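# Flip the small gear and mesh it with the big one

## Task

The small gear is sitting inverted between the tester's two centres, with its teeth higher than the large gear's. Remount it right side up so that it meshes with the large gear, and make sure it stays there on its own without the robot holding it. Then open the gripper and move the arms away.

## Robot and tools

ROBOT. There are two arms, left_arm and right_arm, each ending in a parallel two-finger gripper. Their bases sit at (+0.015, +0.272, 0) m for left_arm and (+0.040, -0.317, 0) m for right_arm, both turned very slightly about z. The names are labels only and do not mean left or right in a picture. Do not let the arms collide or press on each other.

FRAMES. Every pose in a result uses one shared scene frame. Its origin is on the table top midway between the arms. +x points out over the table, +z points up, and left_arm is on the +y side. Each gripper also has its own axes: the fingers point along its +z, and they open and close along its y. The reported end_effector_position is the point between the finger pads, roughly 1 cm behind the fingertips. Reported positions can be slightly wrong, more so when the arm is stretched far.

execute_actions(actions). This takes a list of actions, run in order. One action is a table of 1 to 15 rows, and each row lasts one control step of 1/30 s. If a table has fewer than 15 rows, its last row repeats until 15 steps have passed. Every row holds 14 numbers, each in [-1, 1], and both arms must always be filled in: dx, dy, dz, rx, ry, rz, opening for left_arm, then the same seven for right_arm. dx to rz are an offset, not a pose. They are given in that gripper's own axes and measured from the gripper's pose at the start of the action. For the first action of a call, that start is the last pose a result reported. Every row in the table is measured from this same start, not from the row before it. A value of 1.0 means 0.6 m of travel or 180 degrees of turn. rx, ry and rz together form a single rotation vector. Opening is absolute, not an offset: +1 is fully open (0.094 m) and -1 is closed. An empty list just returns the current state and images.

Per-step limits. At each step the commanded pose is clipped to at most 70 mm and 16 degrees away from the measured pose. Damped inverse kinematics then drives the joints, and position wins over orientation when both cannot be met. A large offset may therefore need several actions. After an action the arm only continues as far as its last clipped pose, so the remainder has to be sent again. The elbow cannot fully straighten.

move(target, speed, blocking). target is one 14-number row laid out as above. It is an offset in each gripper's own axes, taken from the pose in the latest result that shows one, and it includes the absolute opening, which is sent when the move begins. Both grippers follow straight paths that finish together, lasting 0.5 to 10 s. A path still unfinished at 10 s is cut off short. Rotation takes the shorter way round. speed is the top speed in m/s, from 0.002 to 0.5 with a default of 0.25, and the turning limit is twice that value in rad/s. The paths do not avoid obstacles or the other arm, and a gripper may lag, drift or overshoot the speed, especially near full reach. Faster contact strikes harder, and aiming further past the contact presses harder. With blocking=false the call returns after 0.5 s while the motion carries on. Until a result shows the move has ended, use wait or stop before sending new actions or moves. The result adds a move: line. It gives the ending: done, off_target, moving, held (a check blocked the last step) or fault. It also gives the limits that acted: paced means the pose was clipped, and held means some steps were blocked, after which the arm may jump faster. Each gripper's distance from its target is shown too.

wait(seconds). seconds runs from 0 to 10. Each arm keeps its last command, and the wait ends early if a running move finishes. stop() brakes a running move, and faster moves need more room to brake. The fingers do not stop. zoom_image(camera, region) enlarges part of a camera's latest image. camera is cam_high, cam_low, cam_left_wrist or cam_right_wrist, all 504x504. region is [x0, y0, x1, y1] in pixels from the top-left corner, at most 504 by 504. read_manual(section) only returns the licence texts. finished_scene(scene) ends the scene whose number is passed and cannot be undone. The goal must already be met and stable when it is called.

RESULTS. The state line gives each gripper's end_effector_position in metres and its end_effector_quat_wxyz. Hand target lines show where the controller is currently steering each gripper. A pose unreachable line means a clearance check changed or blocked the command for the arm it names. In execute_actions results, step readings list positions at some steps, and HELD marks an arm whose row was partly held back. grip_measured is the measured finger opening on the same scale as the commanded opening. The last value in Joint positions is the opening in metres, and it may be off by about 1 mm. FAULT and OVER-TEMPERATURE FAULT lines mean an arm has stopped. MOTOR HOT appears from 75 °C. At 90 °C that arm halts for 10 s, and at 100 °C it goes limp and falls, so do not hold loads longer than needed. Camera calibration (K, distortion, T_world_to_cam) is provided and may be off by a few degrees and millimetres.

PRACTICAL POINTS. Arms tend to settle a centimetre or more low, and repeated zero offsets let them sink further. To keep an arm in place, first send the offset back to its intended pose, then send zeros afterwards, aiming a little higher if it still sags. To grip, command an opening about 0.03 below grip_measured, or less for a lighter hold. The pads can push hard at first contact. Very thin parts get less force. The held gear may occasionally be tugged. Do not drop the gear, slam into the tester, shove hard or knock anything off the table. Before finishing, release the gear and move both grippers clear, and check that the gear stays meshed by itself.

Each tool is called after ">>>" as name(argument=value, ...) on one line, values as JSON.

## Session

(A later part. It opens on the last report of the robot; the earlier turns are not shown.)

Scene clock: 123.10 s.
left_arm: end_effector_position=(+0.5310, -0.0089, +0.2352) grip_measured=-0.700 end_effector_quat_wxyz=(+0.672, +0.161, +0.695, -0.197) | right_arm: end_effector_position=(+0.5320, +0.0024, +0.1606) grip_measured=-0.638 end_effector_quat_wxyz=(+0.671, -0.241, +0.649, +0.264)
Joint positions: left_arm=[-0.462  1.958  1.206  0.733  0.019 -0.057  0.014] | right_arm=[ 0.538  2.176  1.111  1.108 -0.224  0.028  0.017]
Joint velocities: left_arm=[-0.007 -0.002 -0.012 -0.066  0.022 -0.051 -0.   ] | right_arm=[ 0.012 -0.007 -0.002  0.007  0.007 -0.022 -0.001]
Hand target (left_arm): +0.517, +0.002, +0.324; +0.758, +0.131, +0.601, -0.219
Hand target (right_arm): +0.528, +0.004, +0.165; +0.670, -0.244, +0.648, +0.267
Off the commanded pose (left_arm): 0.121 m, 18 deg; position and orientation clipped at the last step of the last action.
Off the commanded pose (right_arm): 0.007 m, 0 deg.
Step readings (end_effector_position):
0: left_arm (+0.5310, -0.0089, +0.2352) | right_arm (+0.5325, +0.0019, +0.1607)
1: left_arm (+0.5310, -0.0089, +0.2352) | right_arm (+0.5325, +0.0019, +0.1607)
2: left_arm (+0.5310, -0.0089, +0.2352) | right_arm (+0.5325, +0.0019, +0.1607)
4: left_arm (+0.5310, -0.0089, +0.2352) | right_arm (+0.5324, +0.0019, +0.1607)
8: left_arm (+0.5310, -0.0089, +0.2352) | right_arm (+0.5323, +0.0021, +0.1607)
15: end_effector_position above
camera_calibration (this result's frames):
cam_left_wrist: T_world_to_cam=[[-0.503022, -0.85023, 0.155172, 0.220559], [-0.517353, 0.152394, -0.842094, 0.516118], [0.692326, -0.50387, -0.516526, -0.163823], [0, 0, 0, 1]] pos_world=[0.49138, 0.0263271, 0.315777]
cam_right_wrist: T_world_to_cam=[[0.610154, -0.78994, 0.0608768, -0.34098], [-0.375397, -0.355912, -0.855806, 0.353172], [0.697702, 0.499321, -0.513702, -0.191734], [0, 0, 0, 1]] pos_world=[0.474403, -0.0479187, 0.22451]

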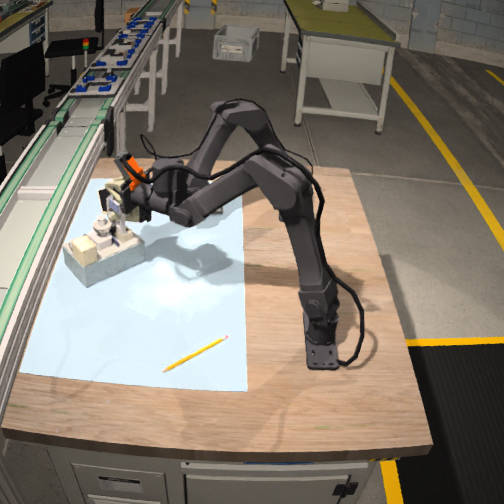

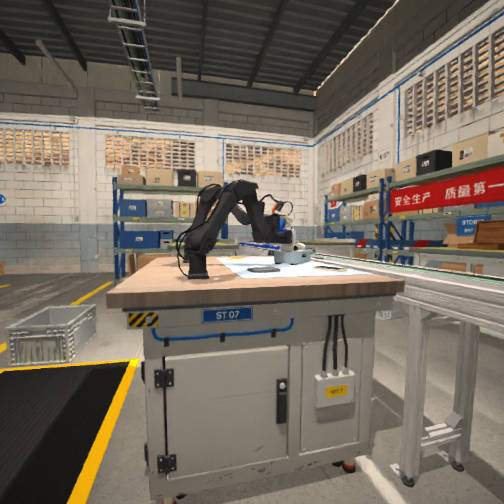

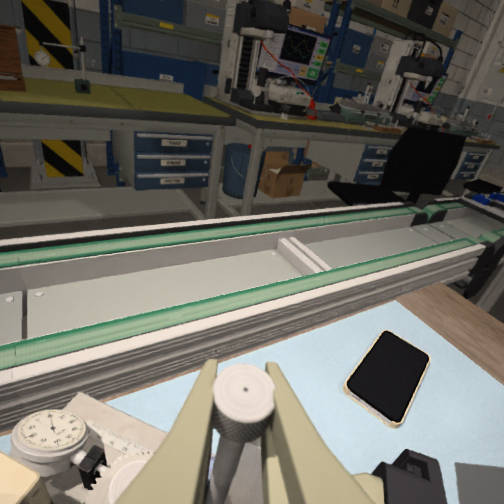

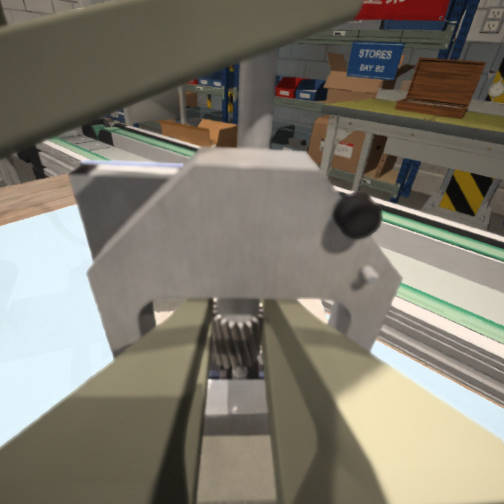

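>>> execute_actions(actions=[[[-0.2,-0.01,-0.03,0,-0.1,0,-0.76,-0.012,0.005,-0.006,0.0,0.0,0,-0.68],[-0.2,-0.01,-0.03,0,-0.1,0,-0.76,-0.016,0.004,-0.008,0.0,0.0,0,-0.68],[-0.2,-0.01,-0.03,0,-0.1,0,-0.76,-0.020,0.004,-0.010,0.001,0.0,0,-0.68],[-0.2,-0.01,-0.03,0,-0.1,0,-0.76,-0.022,0.004,-0.012,0.001,0.0,0,-0.68],[-0.2,-0.01,-0.03,0,-0.1,0,-0.76,-0.024,0.004,-0.014,0.002,0.0,0,-0.68]]])

>>> zoom_image(camera="cam_right_wrist", region=[140, 260, 340, 460])

Scene clock: 123.97 s.
left_arm: end_effector_position=(+0.5311, -0.0089, +0.2354) grip_measured=-0.700 end_effector_quat_wxyz=(+0.672, +0.161, +0.695, -0.198) | right_arm: end_effector_position=(+0.5272, -0.0004, +0.1615) grip_measured=-0.638 end_effector_quat_wxyz=(+0.664, -0.242, +0.657, +0.263)
Joint positions: left_arm=[-0.462  1.958  1.206  0.734  0.019 -0.057  0.014] | right_arm=[ 0.538  2.142  1.086  1.075 -0.223  0.028  0.017]
Joint velocities: left_arm=[ 0.007 -0.002 -0.002  0.007  0.051 -0.007 -0.   ] | right_arm=[-0.007  0.002 -0.007 -0.066  0.081 -0.007 -0.001]
Hand target (left_arm): +0.517, +0.002, +0.324; +0.758, +0.131, +0.601, -0.219
Hand target (right_arm): +0.524, -0.002, +0.175; +0.672, -0.239, +0.650, +0.262
Off the commanded pose (left_arm): 0.121 m, 18 deg; position and orientation clipped at the last step of the last action.
Off the commanded pose (right_arm): 0.014 m, 1 deg.
Step readings (end_effector_position):
0: left_arm (+0.5310, -0.0089, +0.2352) | right_arm (+0.5317, +0.0027, +0.1606)
1: left_arm (+0.5310, -0.0089, +0.2352) | right_arm (+0.5316, +0.0027, +0.1608)
2: left_arm (+0.5310, -0.0089, +0.2352) | right_arm (+0.5310, +0.0023, +0.1610)
4: left_arm (+0.5310, -0.0089, +0.2352) | right_arm (+0.5288, +0.0011, +0.1611)
8: left_arm (+0.5310, -0.0089, +0.2352) | right_arm (+0.5270, -0.0001, +0.1625)
15: end_effector_position above
camera_calibration (this result's frames):
cam_left_wrist: T_world_to_cam=[[-0.503126, -0.850174, 0.155142, 0.220592], [-0.516787, 0.152089, -0.842496, 0.516071], [0.692673, -0.504057, -0.515879, -0.164066], [0, 0, 0, 1]] pos_world=[0.491329, 0.0263546, 0.315927]
cam_right_wrist: T_world_to_cam=[[0.610756, -0.789739, 0.0573518, -0.340075], [-0.392974, -0.365198, -0.84392, 0.358454], [0.687422, 0.492891, -0.533394, -0.177932], [0, 0, 0, 1]] pos_world=[0.47088, -0.0499627, 0.227102]

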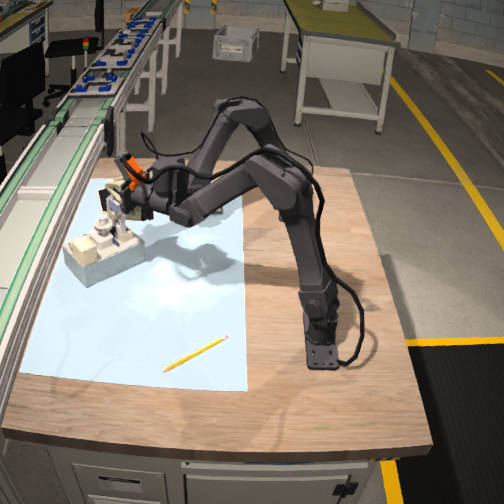

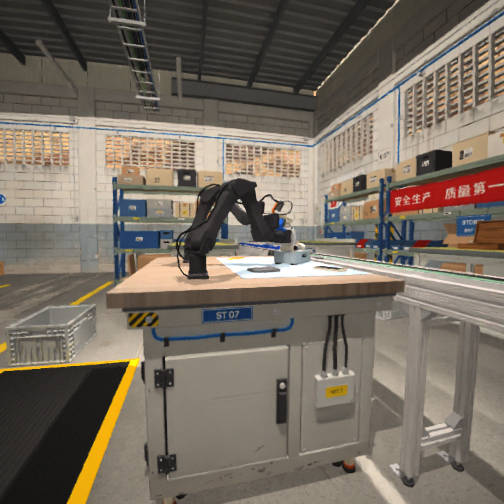

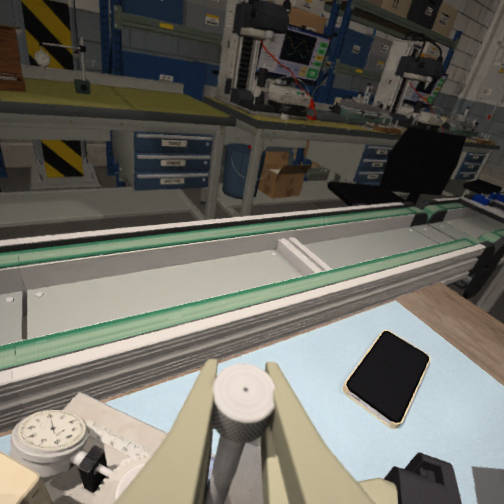

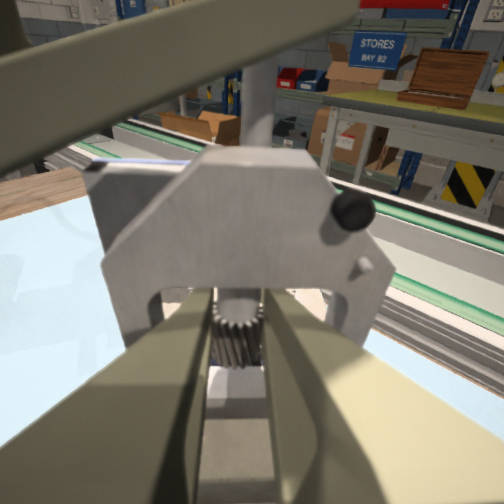

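Region (140, 260, 340, 460) of cam_right_wrist's 504x504 image, scaled by 2.520, with more detail than that image has.

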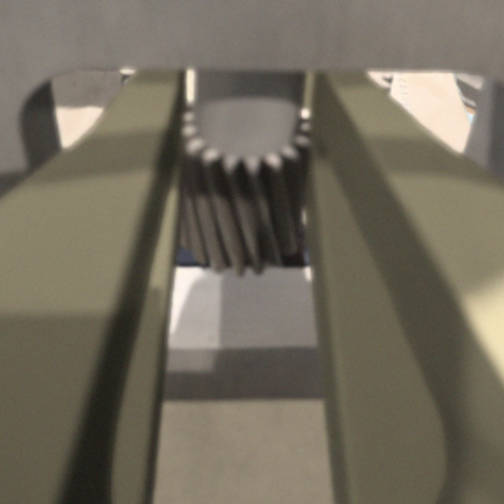

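>>> execute_actions(actions=[[[-0.2,-0.01,-0.03,0,-0.1,0,-0.76,-0.022,0.0,-0.002,0.004,-0.008,0,-0.68],[-0.2,-0.01,-0.03,0,-0.1,0,-0.76,-0.022,-0.001,0.002,0.005,-0.009,0,-0.68],[-0.2,-0.01,-0.03,0,-0.1,0,-0.76,-0.022,-0.002,0.006,0.006,-0.010,0,-0.68],[-0.2,-0.01,-0.03,0,-0.1,0,-0.76,-0.022,-0.003,0.010,0.006,-0.011,0,-0.68],[-0.2,-0.01,-0.03,0,-0.1,0,-0.76,-0.022,-0.004,0.014,0.006,-0.011,0,-0.68],[-0.2,-0.01,-0.03,0,-0.1,0,-0.76,-0.022,-0.004,0.017,0.006,-0.011,0,-0.68]]])

>>> zoom_image(camera="cam_right_wrist", region=[140, 260, 340, 460])

Scene clock: 125.00 s.
left_arm: end_effector_position=(+0.5311, -0.0089, +0.2354) grip_measured=-0.700 end_effector_quat_wxyz=(+0.672, +0.161, +0.695, -0.198) | right_arm: end_effector_position=(+0.5312, -0.0017, +0.1598) grip_measured=-0.638 end_effector_quat_wxyz=(+0.665, -0.236, +0.661, +0.257)
Joint positions: left_arm=[-0.462  1.958  1.206  0.734  0.019 -0.057  0.014] | right_arm=[ 0.538  2.151  1.096  1.07  -0.205  0.028  0.017]
Joint velocities: left_arm=[-0.017  0.002 -0.007  0.066  0.007 -0.022  0.   ] | right_arm=[-0.007 -0.012 -0.002 -0.007 -0.051  0.022 -0.   ]
Hand target (left_arm): +0.517, +0.002, +0.324; +0.758, +0.131, +0.601, -0.219
Hand target (right_arm): +0.536, +0.004, +0.175; +0.677, -0.231, +0.648, +0.261
Off the commanded pose (left_arm): 0.121 m, 18 deg; position and orientation clipped at the last step of the last action.
Off the commanded pose (right_arm): 0.017 m, 2 deg.
Step readings (end_effector_position):
0: left_arm (+0.5311, -0.0089, +0.2354) | right_arm (+0.5272, -0.0004, +0.1609)
1: left_arm (+0.5311, -0.0089, +0.2354) | right_arm (+0.5274, -0.0006, +0.1609)
2: left_arm (+0.5311, -0.0089, +0.2354) | right_arm (+0.5276, -0.0008, +0.1609)
4: left_arm (+0.5311, -0.0089, +0.2354) | right_arm (+0.5282, -0.0015, +0.1609)
8: left_arm (+0.5311, -0.0089, +0.2354) | right_arm (+0.5302, -0.0016, +0.1604)
15: end_effector_position above
camera_calibration (this result's frames):
cam_left_wrist: T_world_to_cam=[[-0.503126, -0.850174, 0.155142, 0.220592], [-0.516787, 0.152089, -0.842496, 0.516071], [0.692673, -0.504057, -0.515879, -0.164066], [0, 0, 0, 1]] pos_world=[0.491329, 0.0263546, 0.315927]
cam_right_wrist: T_world_to_cam=[[0.596681, -0.800483, 0.056558, -0.335911], [-0.402125, -0.359248, -0.842162, 0.362716], [0.694454, 0.479758, -0.536251, -0.184277], [0, 0, 0, 1]] pos_world=[0.474261, -0.0501774, 0.225646]

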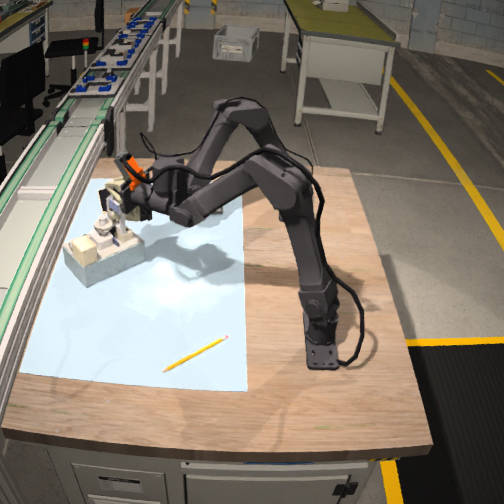

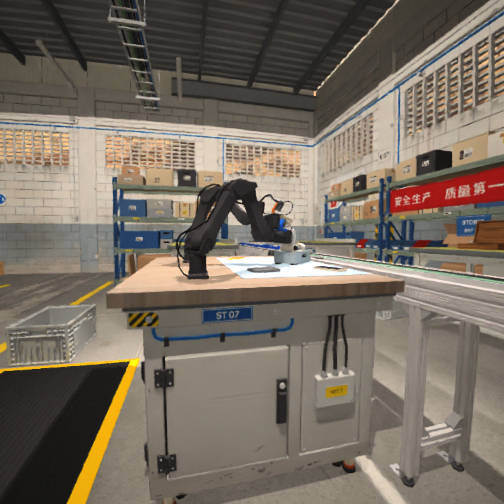

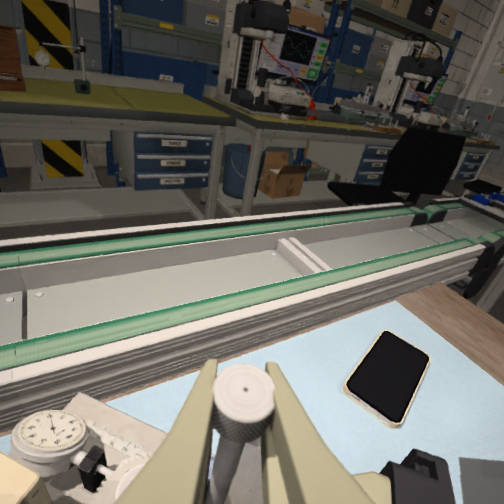

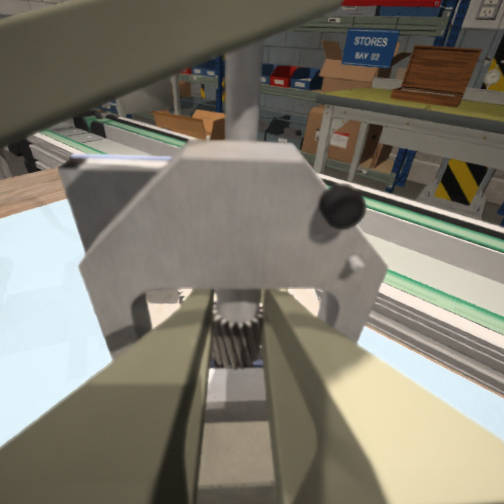

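Region (140, 260, 340, 460) of cam_right_wrist's 504x504 image, scaled by 2.520, with more detail than that image has.

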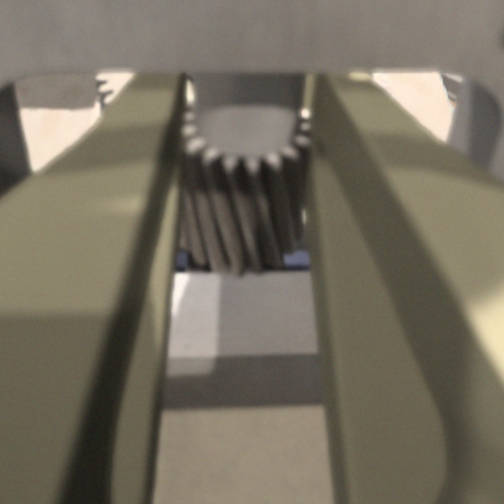

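>>> execute_actions(actions=[[[-0.2,-0.01,-0.03,0,-0.1,0,-0.76,-0.025,0.004,0.013,-0.003,-0.012,0,-0.68],[-0.2,-0.01,-0.03,0,-0.1,0,-0.76,-0.025,0.005,0.014,-0.004,-0.012,0,-0.68],[-0.2,-0.01,-0.03,0,-0.1,0,-0.76,-0.025,0.006,0.015,-0.005,-0.012,0,-0.68]]])

>>> zoom_image(camera="cam_right_wrist", region=[140, 260, 340, 460])

Scene clock: 125.73 s.
left_arm: end_effector_position=(+0.5311, -0.0089, +0.2354) grip_measured=-0.700 end_effector_quat_wxyz=(+0.672, +0.161, +0.695, -0.198) | right_arm: end_effector_position=(+0.5312, -0.0017, +0.1598) grip_measured=-0.638 end_effector_quat_wxyz=(+0.665, -0.236, +0.661, +0.257)
Joint positions: left_arm=[-0.462  1.958  1.206  0.734  0.019 -0.057  0.014] | right_arm=[ 0.538  2.151  1.096  1.07  -0.205  0.028  0.017]
Joint velocities: left_arm=[ 0.012 -0.002 -0.002 -0.037  0.037 -0.051  0.001] | right_arm=[ 0.007 -0.007  0.012  0.051 -0.037  0.022  0.   ]
Hand target (left_arm): +0.517, +0.002, +0.324; +0.758, +0.131, +0.601, -0.219
Hand target (right_arm): +0.535, +0.006, +0.175; +0.675, -0.237, +0.646, +0.266
Off the commanded pose (left_arm): 0.121 m, 18 deg; position and orientation clipped at the last step of the last action.
Off the commanded pose (right_arm): 0.018 m, 2 deg.
Step readings (end_effector_position):
0: left_arm (+0.5311, -0.0089, +0.2354) | right_arm (+0.5313, -0.0017, +0.1598)
1: left_arm (+0.5311, -0.0089, +0.2354) | right_arm (+0.5313, -0.0017, +0.1598)
2: left_arm (+0.5311, -0.0089, +0.2354) | right_arm (+0.5313, -0.0017, +0.1598)
4: left_arm (+0.5311, -0.0089, +0.2354) | right_arm (+0.5312, -0.0017, +0.1598)
8: left_arm (+0.5311, -0.0089, +0.2354) | right_arm (+0.5312, -0.0017, +0.1598)
15: end_effector_position above
camera_calibration (this result's frames):
cam_left_wrist: T_world_to_cam=[[-0.503126, -0.850174, 0.155142, 0.220592], [-0.516787, 0.152089, -0.842496, 0.516071], [0.692673, -0.504057, -0.515879, -0.164066], [0, 0, 0, 1]] pos_world=[0.491329, 0.0263546, 0.315927]
cam_right_wrist: T_world_to_cam=[[0.596681, -0.800483, 0.056558, -0.335911], [-0.402125, -0.359248, -0.842162, 0.362716], [0.694454, 0.479758, -0.536251, -0.184277], [0, 0, 0, 1]] pos_world=[0.474261, -0.0501774, 0.225646]

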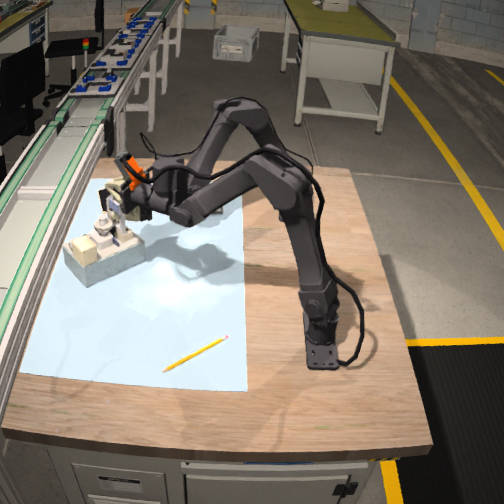

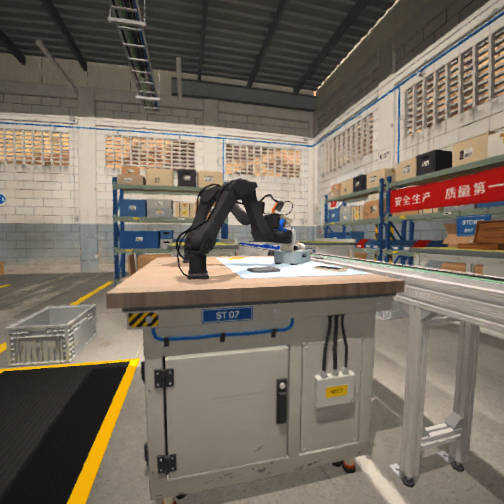

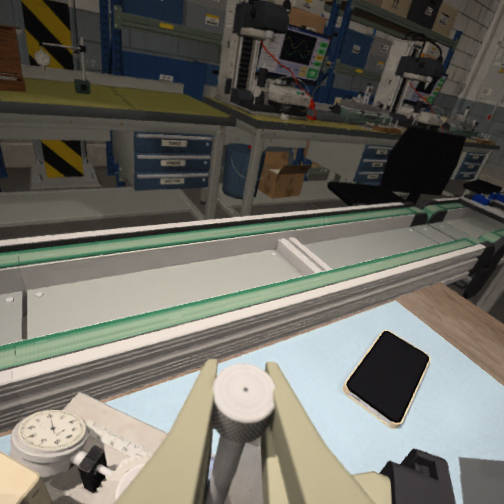

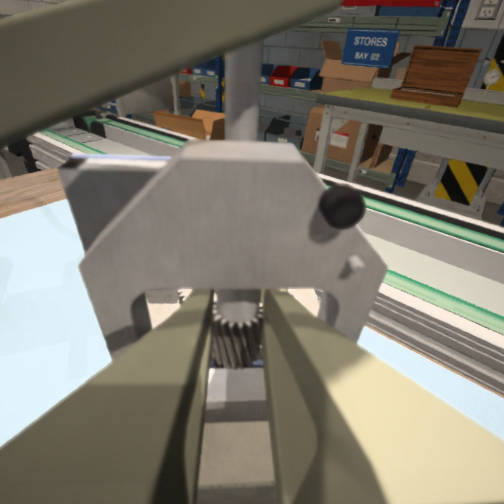

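Region (140, 260, 340, 460) of cam_right_wrist's 504x504 image, scaled by 2.520, with more detail than that image has.

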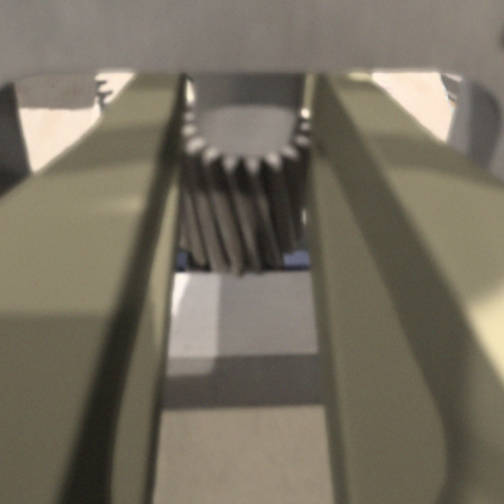

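>>> execute_actions(actions=[[[-0.2,-0.01,-0.03,0,-0.1,0,-0.76,-0.025,0.007,0.016,-0.006,-0.012,0,-0.68],[-0.2,-0.01,-0.03,0,-0.1,0,-0.76,-0.025,0.008,0.017,-0.007,-0.012,0,-0.68],[-0.2,-0.01,-0.03,0,-0.1,0,-0.76,-0.025,0.009,0.017,-0.0085,-0.012,0,-0.68]]])

>>> zoom_image(camera="cam_right_wrist", region=[140, 260, 340, 460])

Scene clock: 126.47 s.
left_arm: end_effector_position=(+0.5311, -0.0089, +0.2354) grip_measured=-0.700 end_effector_quat_wxyz=(+0.672, +0.161, +0.695, -0.198) | right_arm: end_effector_position=(+0.5300, -0.0003, +0.1597) grip_measured=-0.638 end_effector_quat_wxyz=(+0.663, -0.240, +0.660, +0.260)
Joint positions: left_arm=[-0.462  1.958  1.206  0.734  0.019 -0.057  0.014] | right_arm=[ 0.538  2.151  1.096  1.07  -0.216  0.028  0.017]
Joint velocities: left_arm=[-0.007 -0.002 -0.002  0.037  0.022  0.022 -0.001] | right_arm=[-0.017 -0.007  0.012 -0.022 -0.095  0.022  0.   ]
Hand target (left_arm): +0.517, +0.002, +0.324; +0.758, +0.131, +0.601, -0.219
Hand target (right_arm): +0.534, +0.008, +0.175; +0.674, -0.241, +0.645, +0.270
Off the commanded pose (left_arm): 0.121 m, 18 deg; position and orientation clipped at the last step of the last action.
Off the commanded pose (right_arm): 0.019 m, 2 deg.
Step readings (end_effector_position):
0: left_arm (+0.5311, -0.0089, +0.2354) | right_arm (+0.5312, -0.0017, +0.1598)
1: left_arm (+0.5311, -0.0089, +0.2354) | right_arm (+0.5312, -0.0016, +0.1598)
2: left_arm (+0.5311, -0.0089, +0.2354) | right_arm (+0.5311, -0.0016, +0.1598)
4: left_arm (+0.5311, -0.0089, +0.2354) | right_arm (+0.5308, -0.0012, +0.1598)
8: left_arm (+0.5311, -0.0089, +0.2354) | right_arm (+0.5303, -0.0006, +0.1598)
15: end_effector_position above
camera_calibration (this result's frames):
cam_left_wrist: T_world_to_cam=[[-0.503126, -0.850174, 0.155142, 0.220592], [-0.516787, 0.152089, -0.842496, 0.516071], [0.692673, -0.504057, -0.515879, -0.164066], [0, 0, 0, 1]] pos_world=[0.491329, 0.0263546, 0.315927]
cam_right_wrist: T_world_to_cam=[[0.60521, -0.794046, 0.0566675, -0.338547], [-0.398478, -0.3638, -0.841941, 0.360676], [0.689156, 0.486971, -0.536585, -0.181287], [0, 0, 0, 1]] pos_world=[0.473549, -0.0493262, 0.225576]

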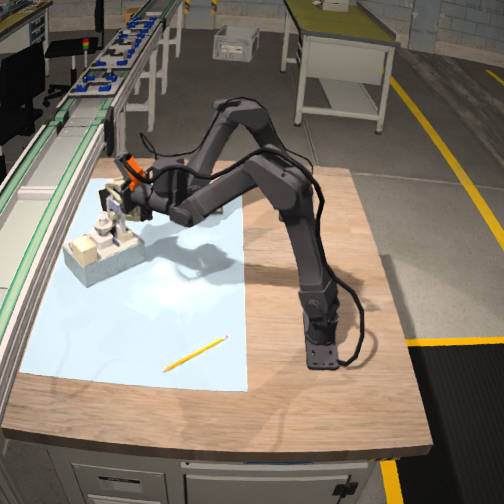

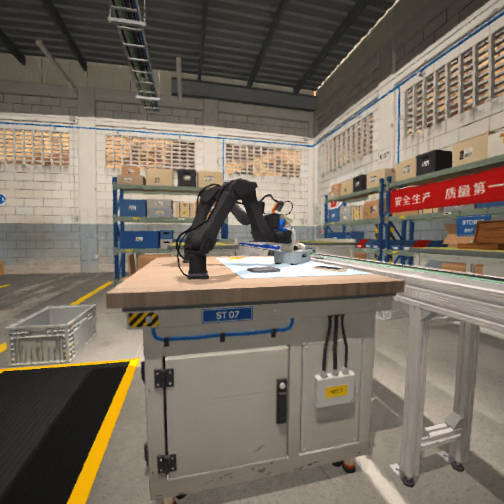

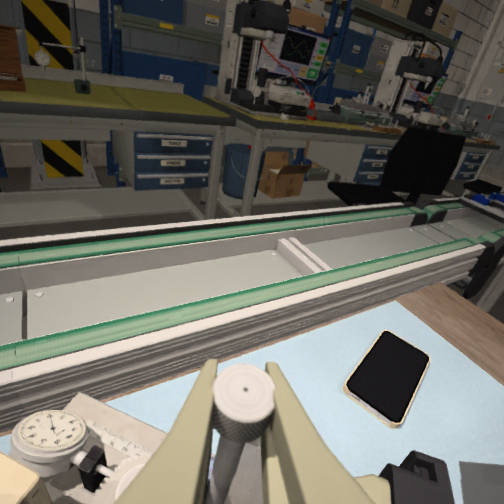

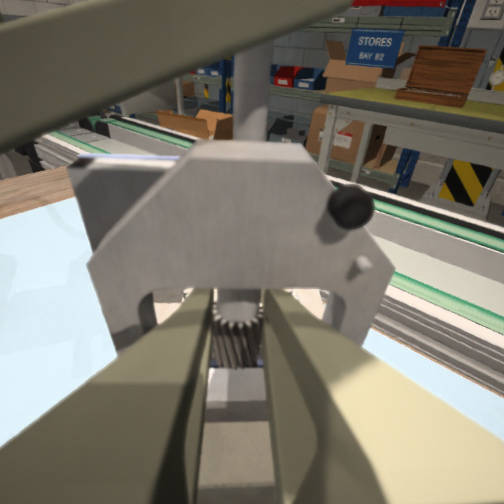

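Region (140, 260, 340, 460) of cam_right_wrist's 504x504 image, scaled by 2.520, with more detail than that image has.

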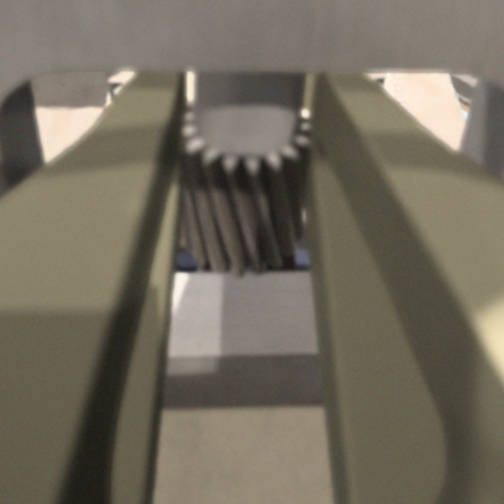

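>>> execute_actions(actions=[[[-0.2,-0.01,-0.03,0,-0.1,0,-0.76,-0.022,0.004,0.012,-0.003,-0.011,0,-0.68],[-0.2,-0.01,-0.03,0,-0.1,0,-0.76,-0.019,0.004,0.012,-0.003,-0.010,0,-0.68],[-0.2,-0.01,-0.03,0,-0.1,0,-0.76,-0.016,0.004,0.012,-0.003,-0.009,0,-0.68],[-0.2,-0.01,-0.03,0,-0.1,0,-0.76,-0.013,0.004,0.012,-0.003,-0.008,0,-0.68],[-0.2,-0.01,-0.03,0,-0.1,0,-0.76,-0.010,0.004,0.012,-0.003,-0.007,0,-0.68],[-0.2,-0.01,-0.03,0,-0.1,0,-0.76,-0.008,0.004,0.012,-0.003,-0.006,0,-0.68]]])

>>> zoom_image(camera="cam_right_wrist", region=[140, 260, 340, 460])

Scene clock: 127.33 s.
left_arm: end_effector_position=(+0.5311, -0.0089, +0.2354) grip_measured=-0.700 end_effector_quat_wxyz=(+0.672, +0.161, +0.695, -0.198) | right_arm: end_effector_position=(+0.5300, -0.0001, +0.1590) grip_measured=-0.638 end_effector_quat_wxyz=(+0.664, -0.240, +0.658, +0.260)
Joint positions: left_arm=[-0.462  1.958  1.206  0.734  0.019 -0.057  0.014] | right_arm=[ 0.538  2.156  1.096  1.078 -0.217  0.028  0.017]
Joint velocities: left_arm=[ 0.002 -0.007 -0.002 -0.022 -0.037  0.037 -0.001] | right_arm=[-0.017  0.012 -0.007 -0.066 -0.066  0.007 -0.   ]
Hand target (left_arm): +0.517, +0.002, +0.324; +0.758, +0.131, +0.601, -0.219
Hand target (right_arm): +0.533, +0.006, +0.165; +0.668, -0.241, +0.652, +0.266
Off the commanded pose (left_arm): 0.121 m, 18 deg; position and orientation clipped at the last step of the last action.
Off the commanded pose (right_arm): 0.009 m, 1 deg.
Step readings (end_effector_position):
0: left_arm (+0.5311, -0.0089, +0.2354) | right_arm (+0.5299, -0.0002, +0.1597)
1: left_arm (+0.5311, -0.0089, +0.2354) | right_arm (+0.5299, -0.0002, +0.1597)
2: left_arm (+0.5311, -0.0089, +0.2354) | right_arm (+0.5299, -0.0002, +0.1597)
4: left_arm (+0.5311, -0.0089, +0.2354) | right_arm (+0.5299, -0.0001, +0.1594)
8: left_arm (+0.5311, -0.0089, +0.2354) | right_arm (+0.5300, -0.0001, +0.1590)
15: end_effector_position above
camera_calibration (this result's frames):
cam_left_wrist: T_world_to_cam=[[-0.503126, -0.850174, 0.155142, 0.220592], [-0.516787, 0.152089, -0.842496, 0.516071], [0.692673, -0.504057, -0.515879, -0.164066], [0, 0, 0, 1]] pos_world=[0.491329, 0.0263546, 0.315927]
cam_right_wrist: T_world_to_cam=[[0.605645, -0.793679, 0.0571751, -0.338704], [-0.395665, -0.362708, -0.843737, 0.358939], [0.690394, 0.488382, -0.533703, -0.182926], [0, 0, 0, 1]] pos_world=[0.473445, -0.0492946, 0.224588]

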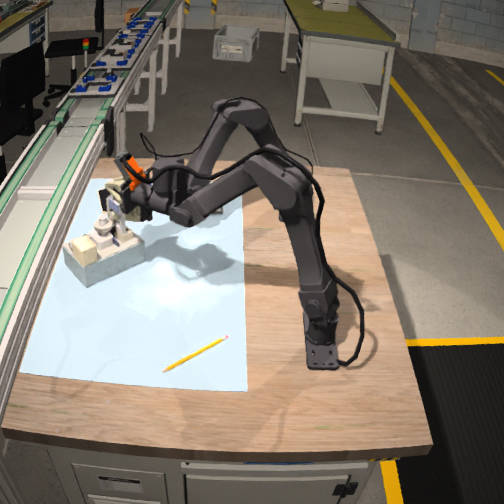

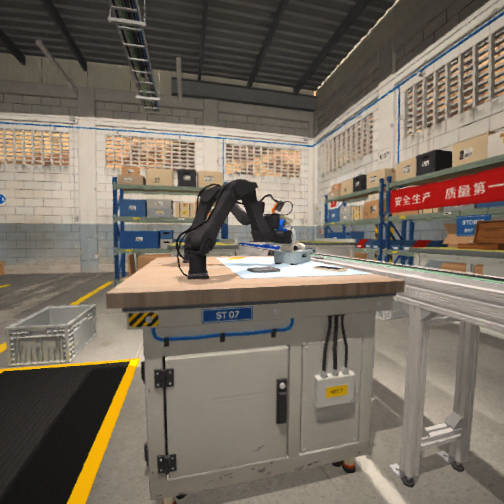

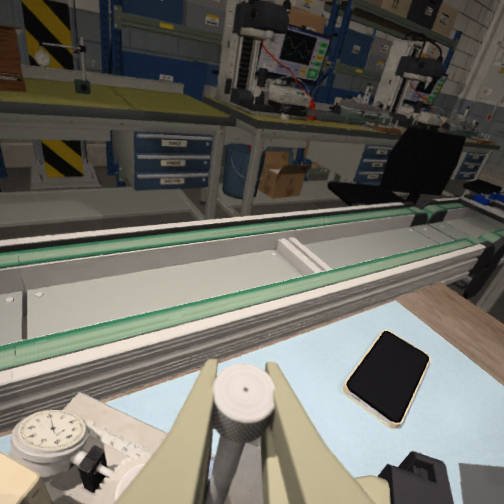

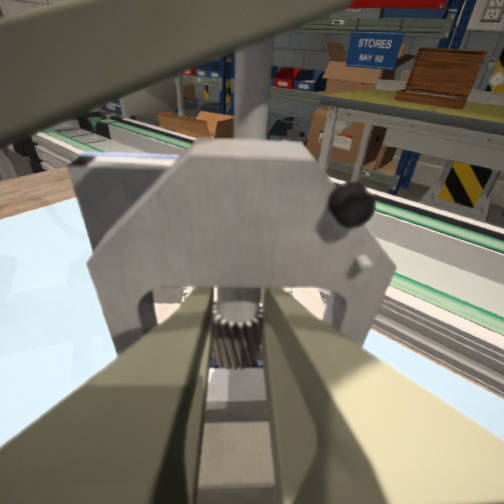

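Region (140, 260, 340, 460) of cam_right_wrist's 504x504 image, scaled by 2.520, with more detail than that image has.

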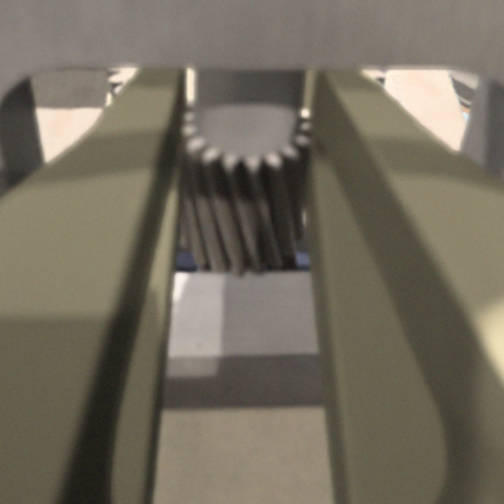

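Lower further and let the knob down gradually.

>>> execute_actions(actions=[[[-0.1,-0.01,-0.02,0,-0.08,0,-0.76,-0.007,0.004,0.011,-0.002,-0.003,0,-0.68],[-0.09,-0.01,-0.02,0,-0.07,0,-0.76,-0.005,0.004,0.011,-0.002,-0.002,0,-0.68],[-0.08,-0.01,-0.02,0,-0.06,0,-0.76,-0.003,0.004,0.011,-0.002,-0.001,0,-0.68],[-0.07,-0.01,-0.02,0,-0.05,0,-0.76,-0.001,0.004,0.011,-0.002,0,0,-0.68],[-0.06,-0.01,-0.015,0,-0.045,0,-0.76,0.001,0.004,0.011,-0.002,0,0,-0.68],[-0.05,-0.005,-0.015,0,-0.04,0,-0.76,0.003,0.004,0.011,-0.002,0,0,-0.68],[-0.045,-0.005,-0.01,0,-0.035,0,-0.76,0.003,0.004,0.011,-0.002,0,0,-0.68],[-0.04,-0.005,-0.01,0,-0.03,0,-0.76,0.003,0.004,0.011,-0.002,0,0,-0.68],[-0.035,-0.005,-0.01,0,-0.025,0,-0.76,0.003,0.004,0.011,-0.002,0,0,-0.68],[-0.03,-0.005,-0.01,0,-0.02,0,-0.76,0.003,0.004,0.011,-0.002,0,0,-0.68],[-0.025,-0.005,-0.005,0,-0.015,0,-0.76,0.003,0.004,0.011,-0.002,0,0,-0.68],[-0.02,0,-0.005,0,-0.01,0,-0.76,0.003,0.004,0.011,-0.002,0,0,-0.68],[-0.015,0,0,0,-0.01,0,-0.76,0.003,0.004,0.011,-0.002,0,0,-0.68],[-0.01,0,0,0,-0.005,0,-0.76,0.003,0.004,0.011,-0.002,0,0,-0.68],[-0.005,0,0,0,0,0,-0.76,0.003,0.004,0.011,-0.002,0,0,-0.68]]])

>>> wait(seconds=0.3)

>>> zoom_image(camera="cam_right_wrist", region=[140, 260, 340, 460])

Scene clock: 128.37 s.
left_arm: end_effector_position=(+0.5312, -0.0097, +0.2205) grip_measured=-0.700 end_effector_quat_wxyz=(+0.665, +0.162, +0.703, -0.194) | right_arm: end_effector_position=(+0.5310, -0.0007, +0.1549) grip_measured=-0.638 end_effector_quat_wxyz=(+0.664, -0.239, +0.660, +0.258)
Joint positions: left_arm=[-0.464  1.977  1.193  0.744  0.014 -0.057  0.014] | right_arm=[ 0.538  2.165  1.096  1.083 -0.211  0.027  0.017]
Joint velocities: left_arm=[-0.002 -0.007  0.037 -0.051  0.051 -0.051 -0.001] | right_arm=[ 0.012 -0.007 -0.022  0.007 -0.081 -0.022 -0.   ]
Hand target (left_arm): +0.531, -0.009, +0.238; +0.673, +0.161, +0.695, -0.198
Hand target (right_arm): +0.533, +0.006, +0.157; +0.663, -0.242, +0.658, +0.262
Off the commanded pose (left_arm): 0.018 m, 1 deg.
Off the commanded pose (right_arm): 0.008 m, 1 deg.
Step readings (end_effector_position):
0: left_arm (+0.5311, -0.0089, +0.2354) | right_arm (+0.5300, -0.0001, +0.1590)
1: left_arm (+0.5307, -0.0091, +0.2339) | right_arm (+0.5300, -0.0001, +0.1590)
2: left_arm (+0.5304, -0.0088, +0.2324) | right_arm (+0.5300, -0.0001, +0.1590)
4: left_arm (+0.5304, -0.0089, +0.2265) | right_arm (+0.5301, -0.0001, +0.1579)
8: left_arm (+0.5309, -0.0092, +0.2235) | right_arm (+0.5307, -0.0005, +0.1558)
15: end_effector_position above
camera_calibration (this result's frames):
cam_left_wrist: T_world_to_cam=[[-0.497829, -0.85324, 0.155396, 0.219403], [-0.533542, 0.160046, -0.830493, 0.510064], [0.683739, -0.496354, -0.534915, -0.16317], [0, 0, 0, 1]] pos_world=[0.492931, 0.02458, 0.302228]
cam_right_wrist: T_world_to_cam=[[0.601269, -0.79697, 0.0575736, -0.337278], [-0.400522, -0.36295, -0.841338, 0.357909], [0.691417, 0.482811, -0.537435, -0.185414], [0, 0, 0, 1]] pos_world=[0.474344, -0.0493774, 0.220893]

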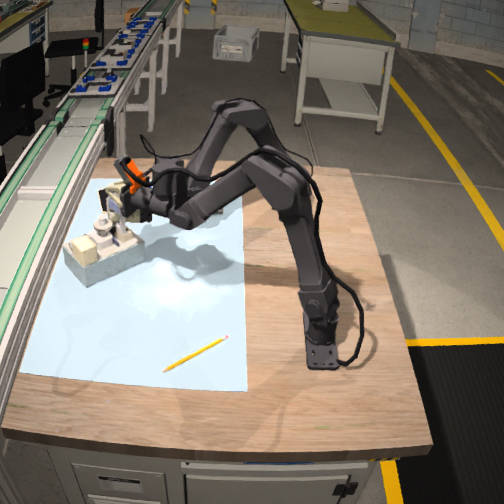

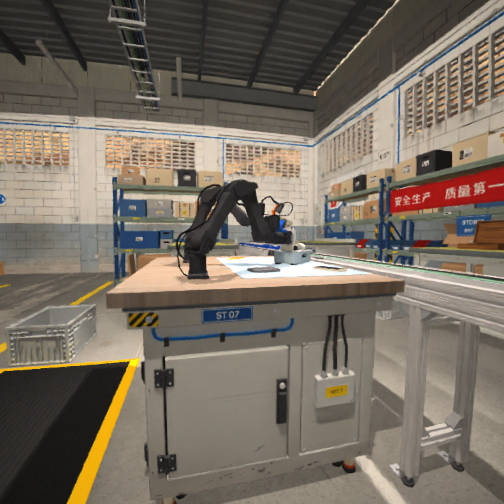

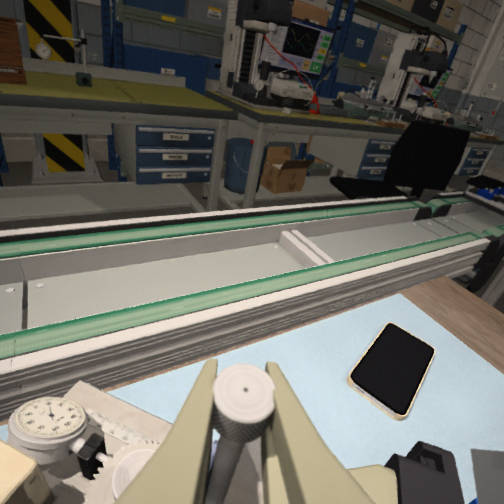

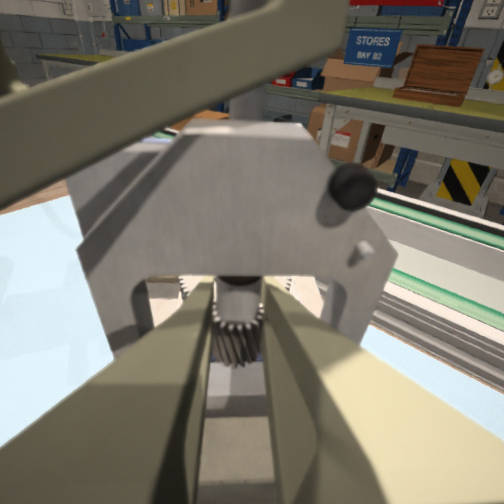

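Scene clock: 128.67 s.
left_arm: end_effector_position=(+0.5313, -0.0097, +0.2202) grip_measured=-0.700 end_effector_quat_wxyz=(+0.664, +0.163, +0.703, -0.194) | right_arm: end_effector_position=(+0.5311, -0.0007, +0.1550) grip_measured=-0.638 end_effector_quat_wxyz=(+0.664, -0.239, +0.660, +0.258)
Joint positions: left_arm=[-0.464  1.977  1.194  0.741  0.014 -0.056  0.014] | right_arm=[ 0.538  2.165  1.096  1.083 -0.211  0.026  0.017]
Joint velocities: left_arm=[-0.017 -0.027  0.002  0.051 -0.007 -0.022 -0.   ] | right_arm=[ 0.002  0.007  0.002  0.037 -0.095  0.022  0.   ]
Hand target (left_arm): +0.531, -0.009, +0.238; +0.673, +0.162, +0.695, -0.198
Hand target (right_arm): +0.533, +0.006, +0.157; +0.663, -0.242, +0.658, +0.263
Off the commanded pose (left_arm): 0.018 m, 1 deg.
Off the commanded pose (right_arm): 0.008 m, 1 deg.
wait: 0.30 s; at rest by 0.17 s
camera_calibration (this result's frames):
cam_left_wrist: T_world_to_cam=[[-0.497559, -0.853453, 0.155089, 0.219379], [-0.535054, 0.161236, -0.829289, 0.510415], [0.682753, -0.495601, -0.536869, -0.162486], [0, 0, 0, 1]] pos_world=[0.493191, 0.0244043, 0.302025]
cam_right_wrist: T_world_to_cam=[[0.600946, -0.797186, 0.0579481, -0.337233], [-0.400454, -0.363033, -0.841335, 0.357872], [0.691737, 0.482391, -0.537399, -0.185596], [0, 0, 0, 1]] pos_world=[0.474354, -0.0493881, 0.220893]

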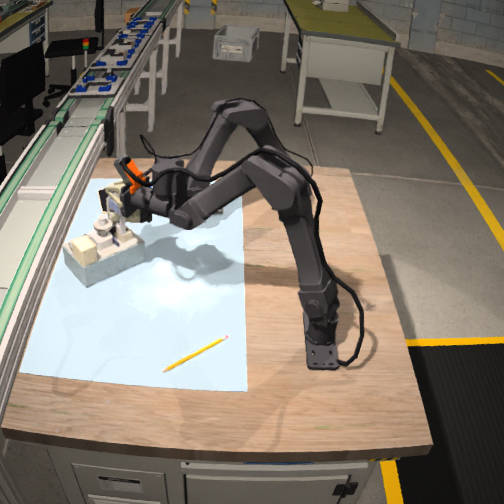

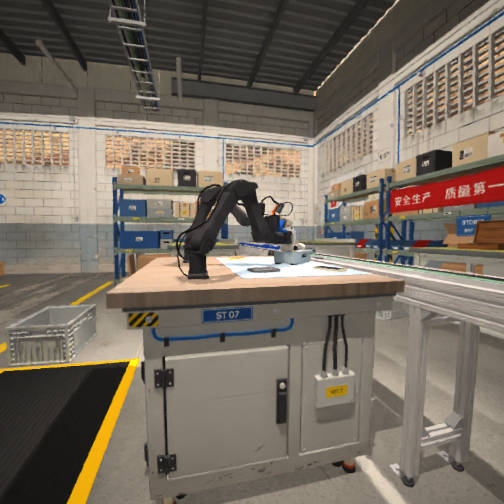

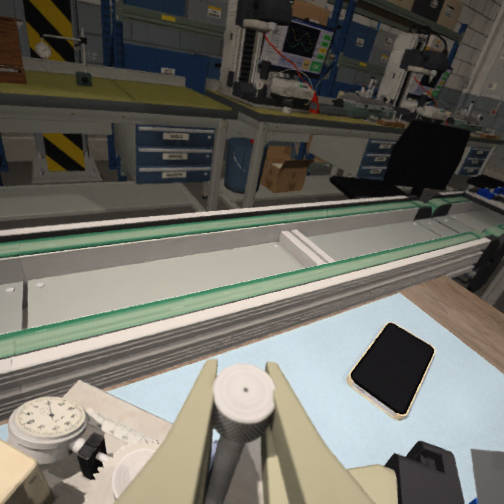

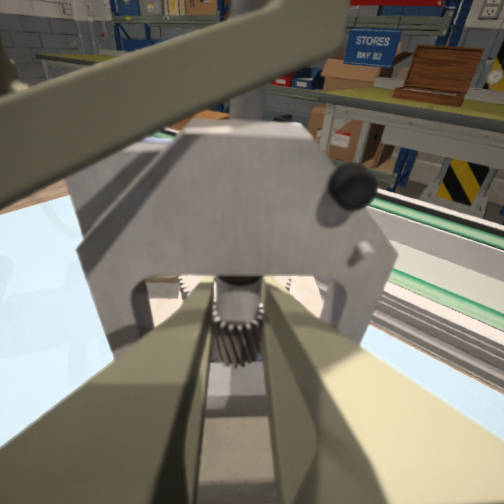

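Region (140, 260, 340, 460) of cam_right_wrist's 504x504 image, scaled by 2.520, with more detail than that image has.

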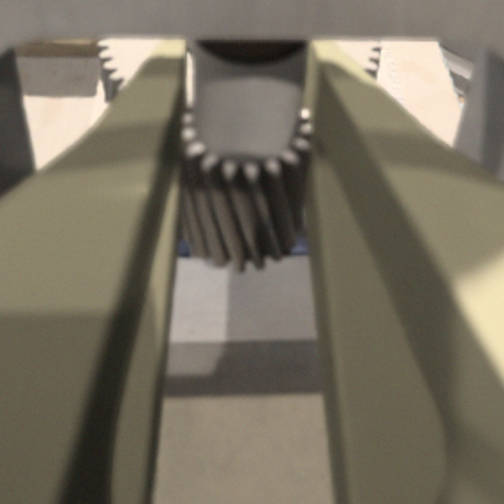

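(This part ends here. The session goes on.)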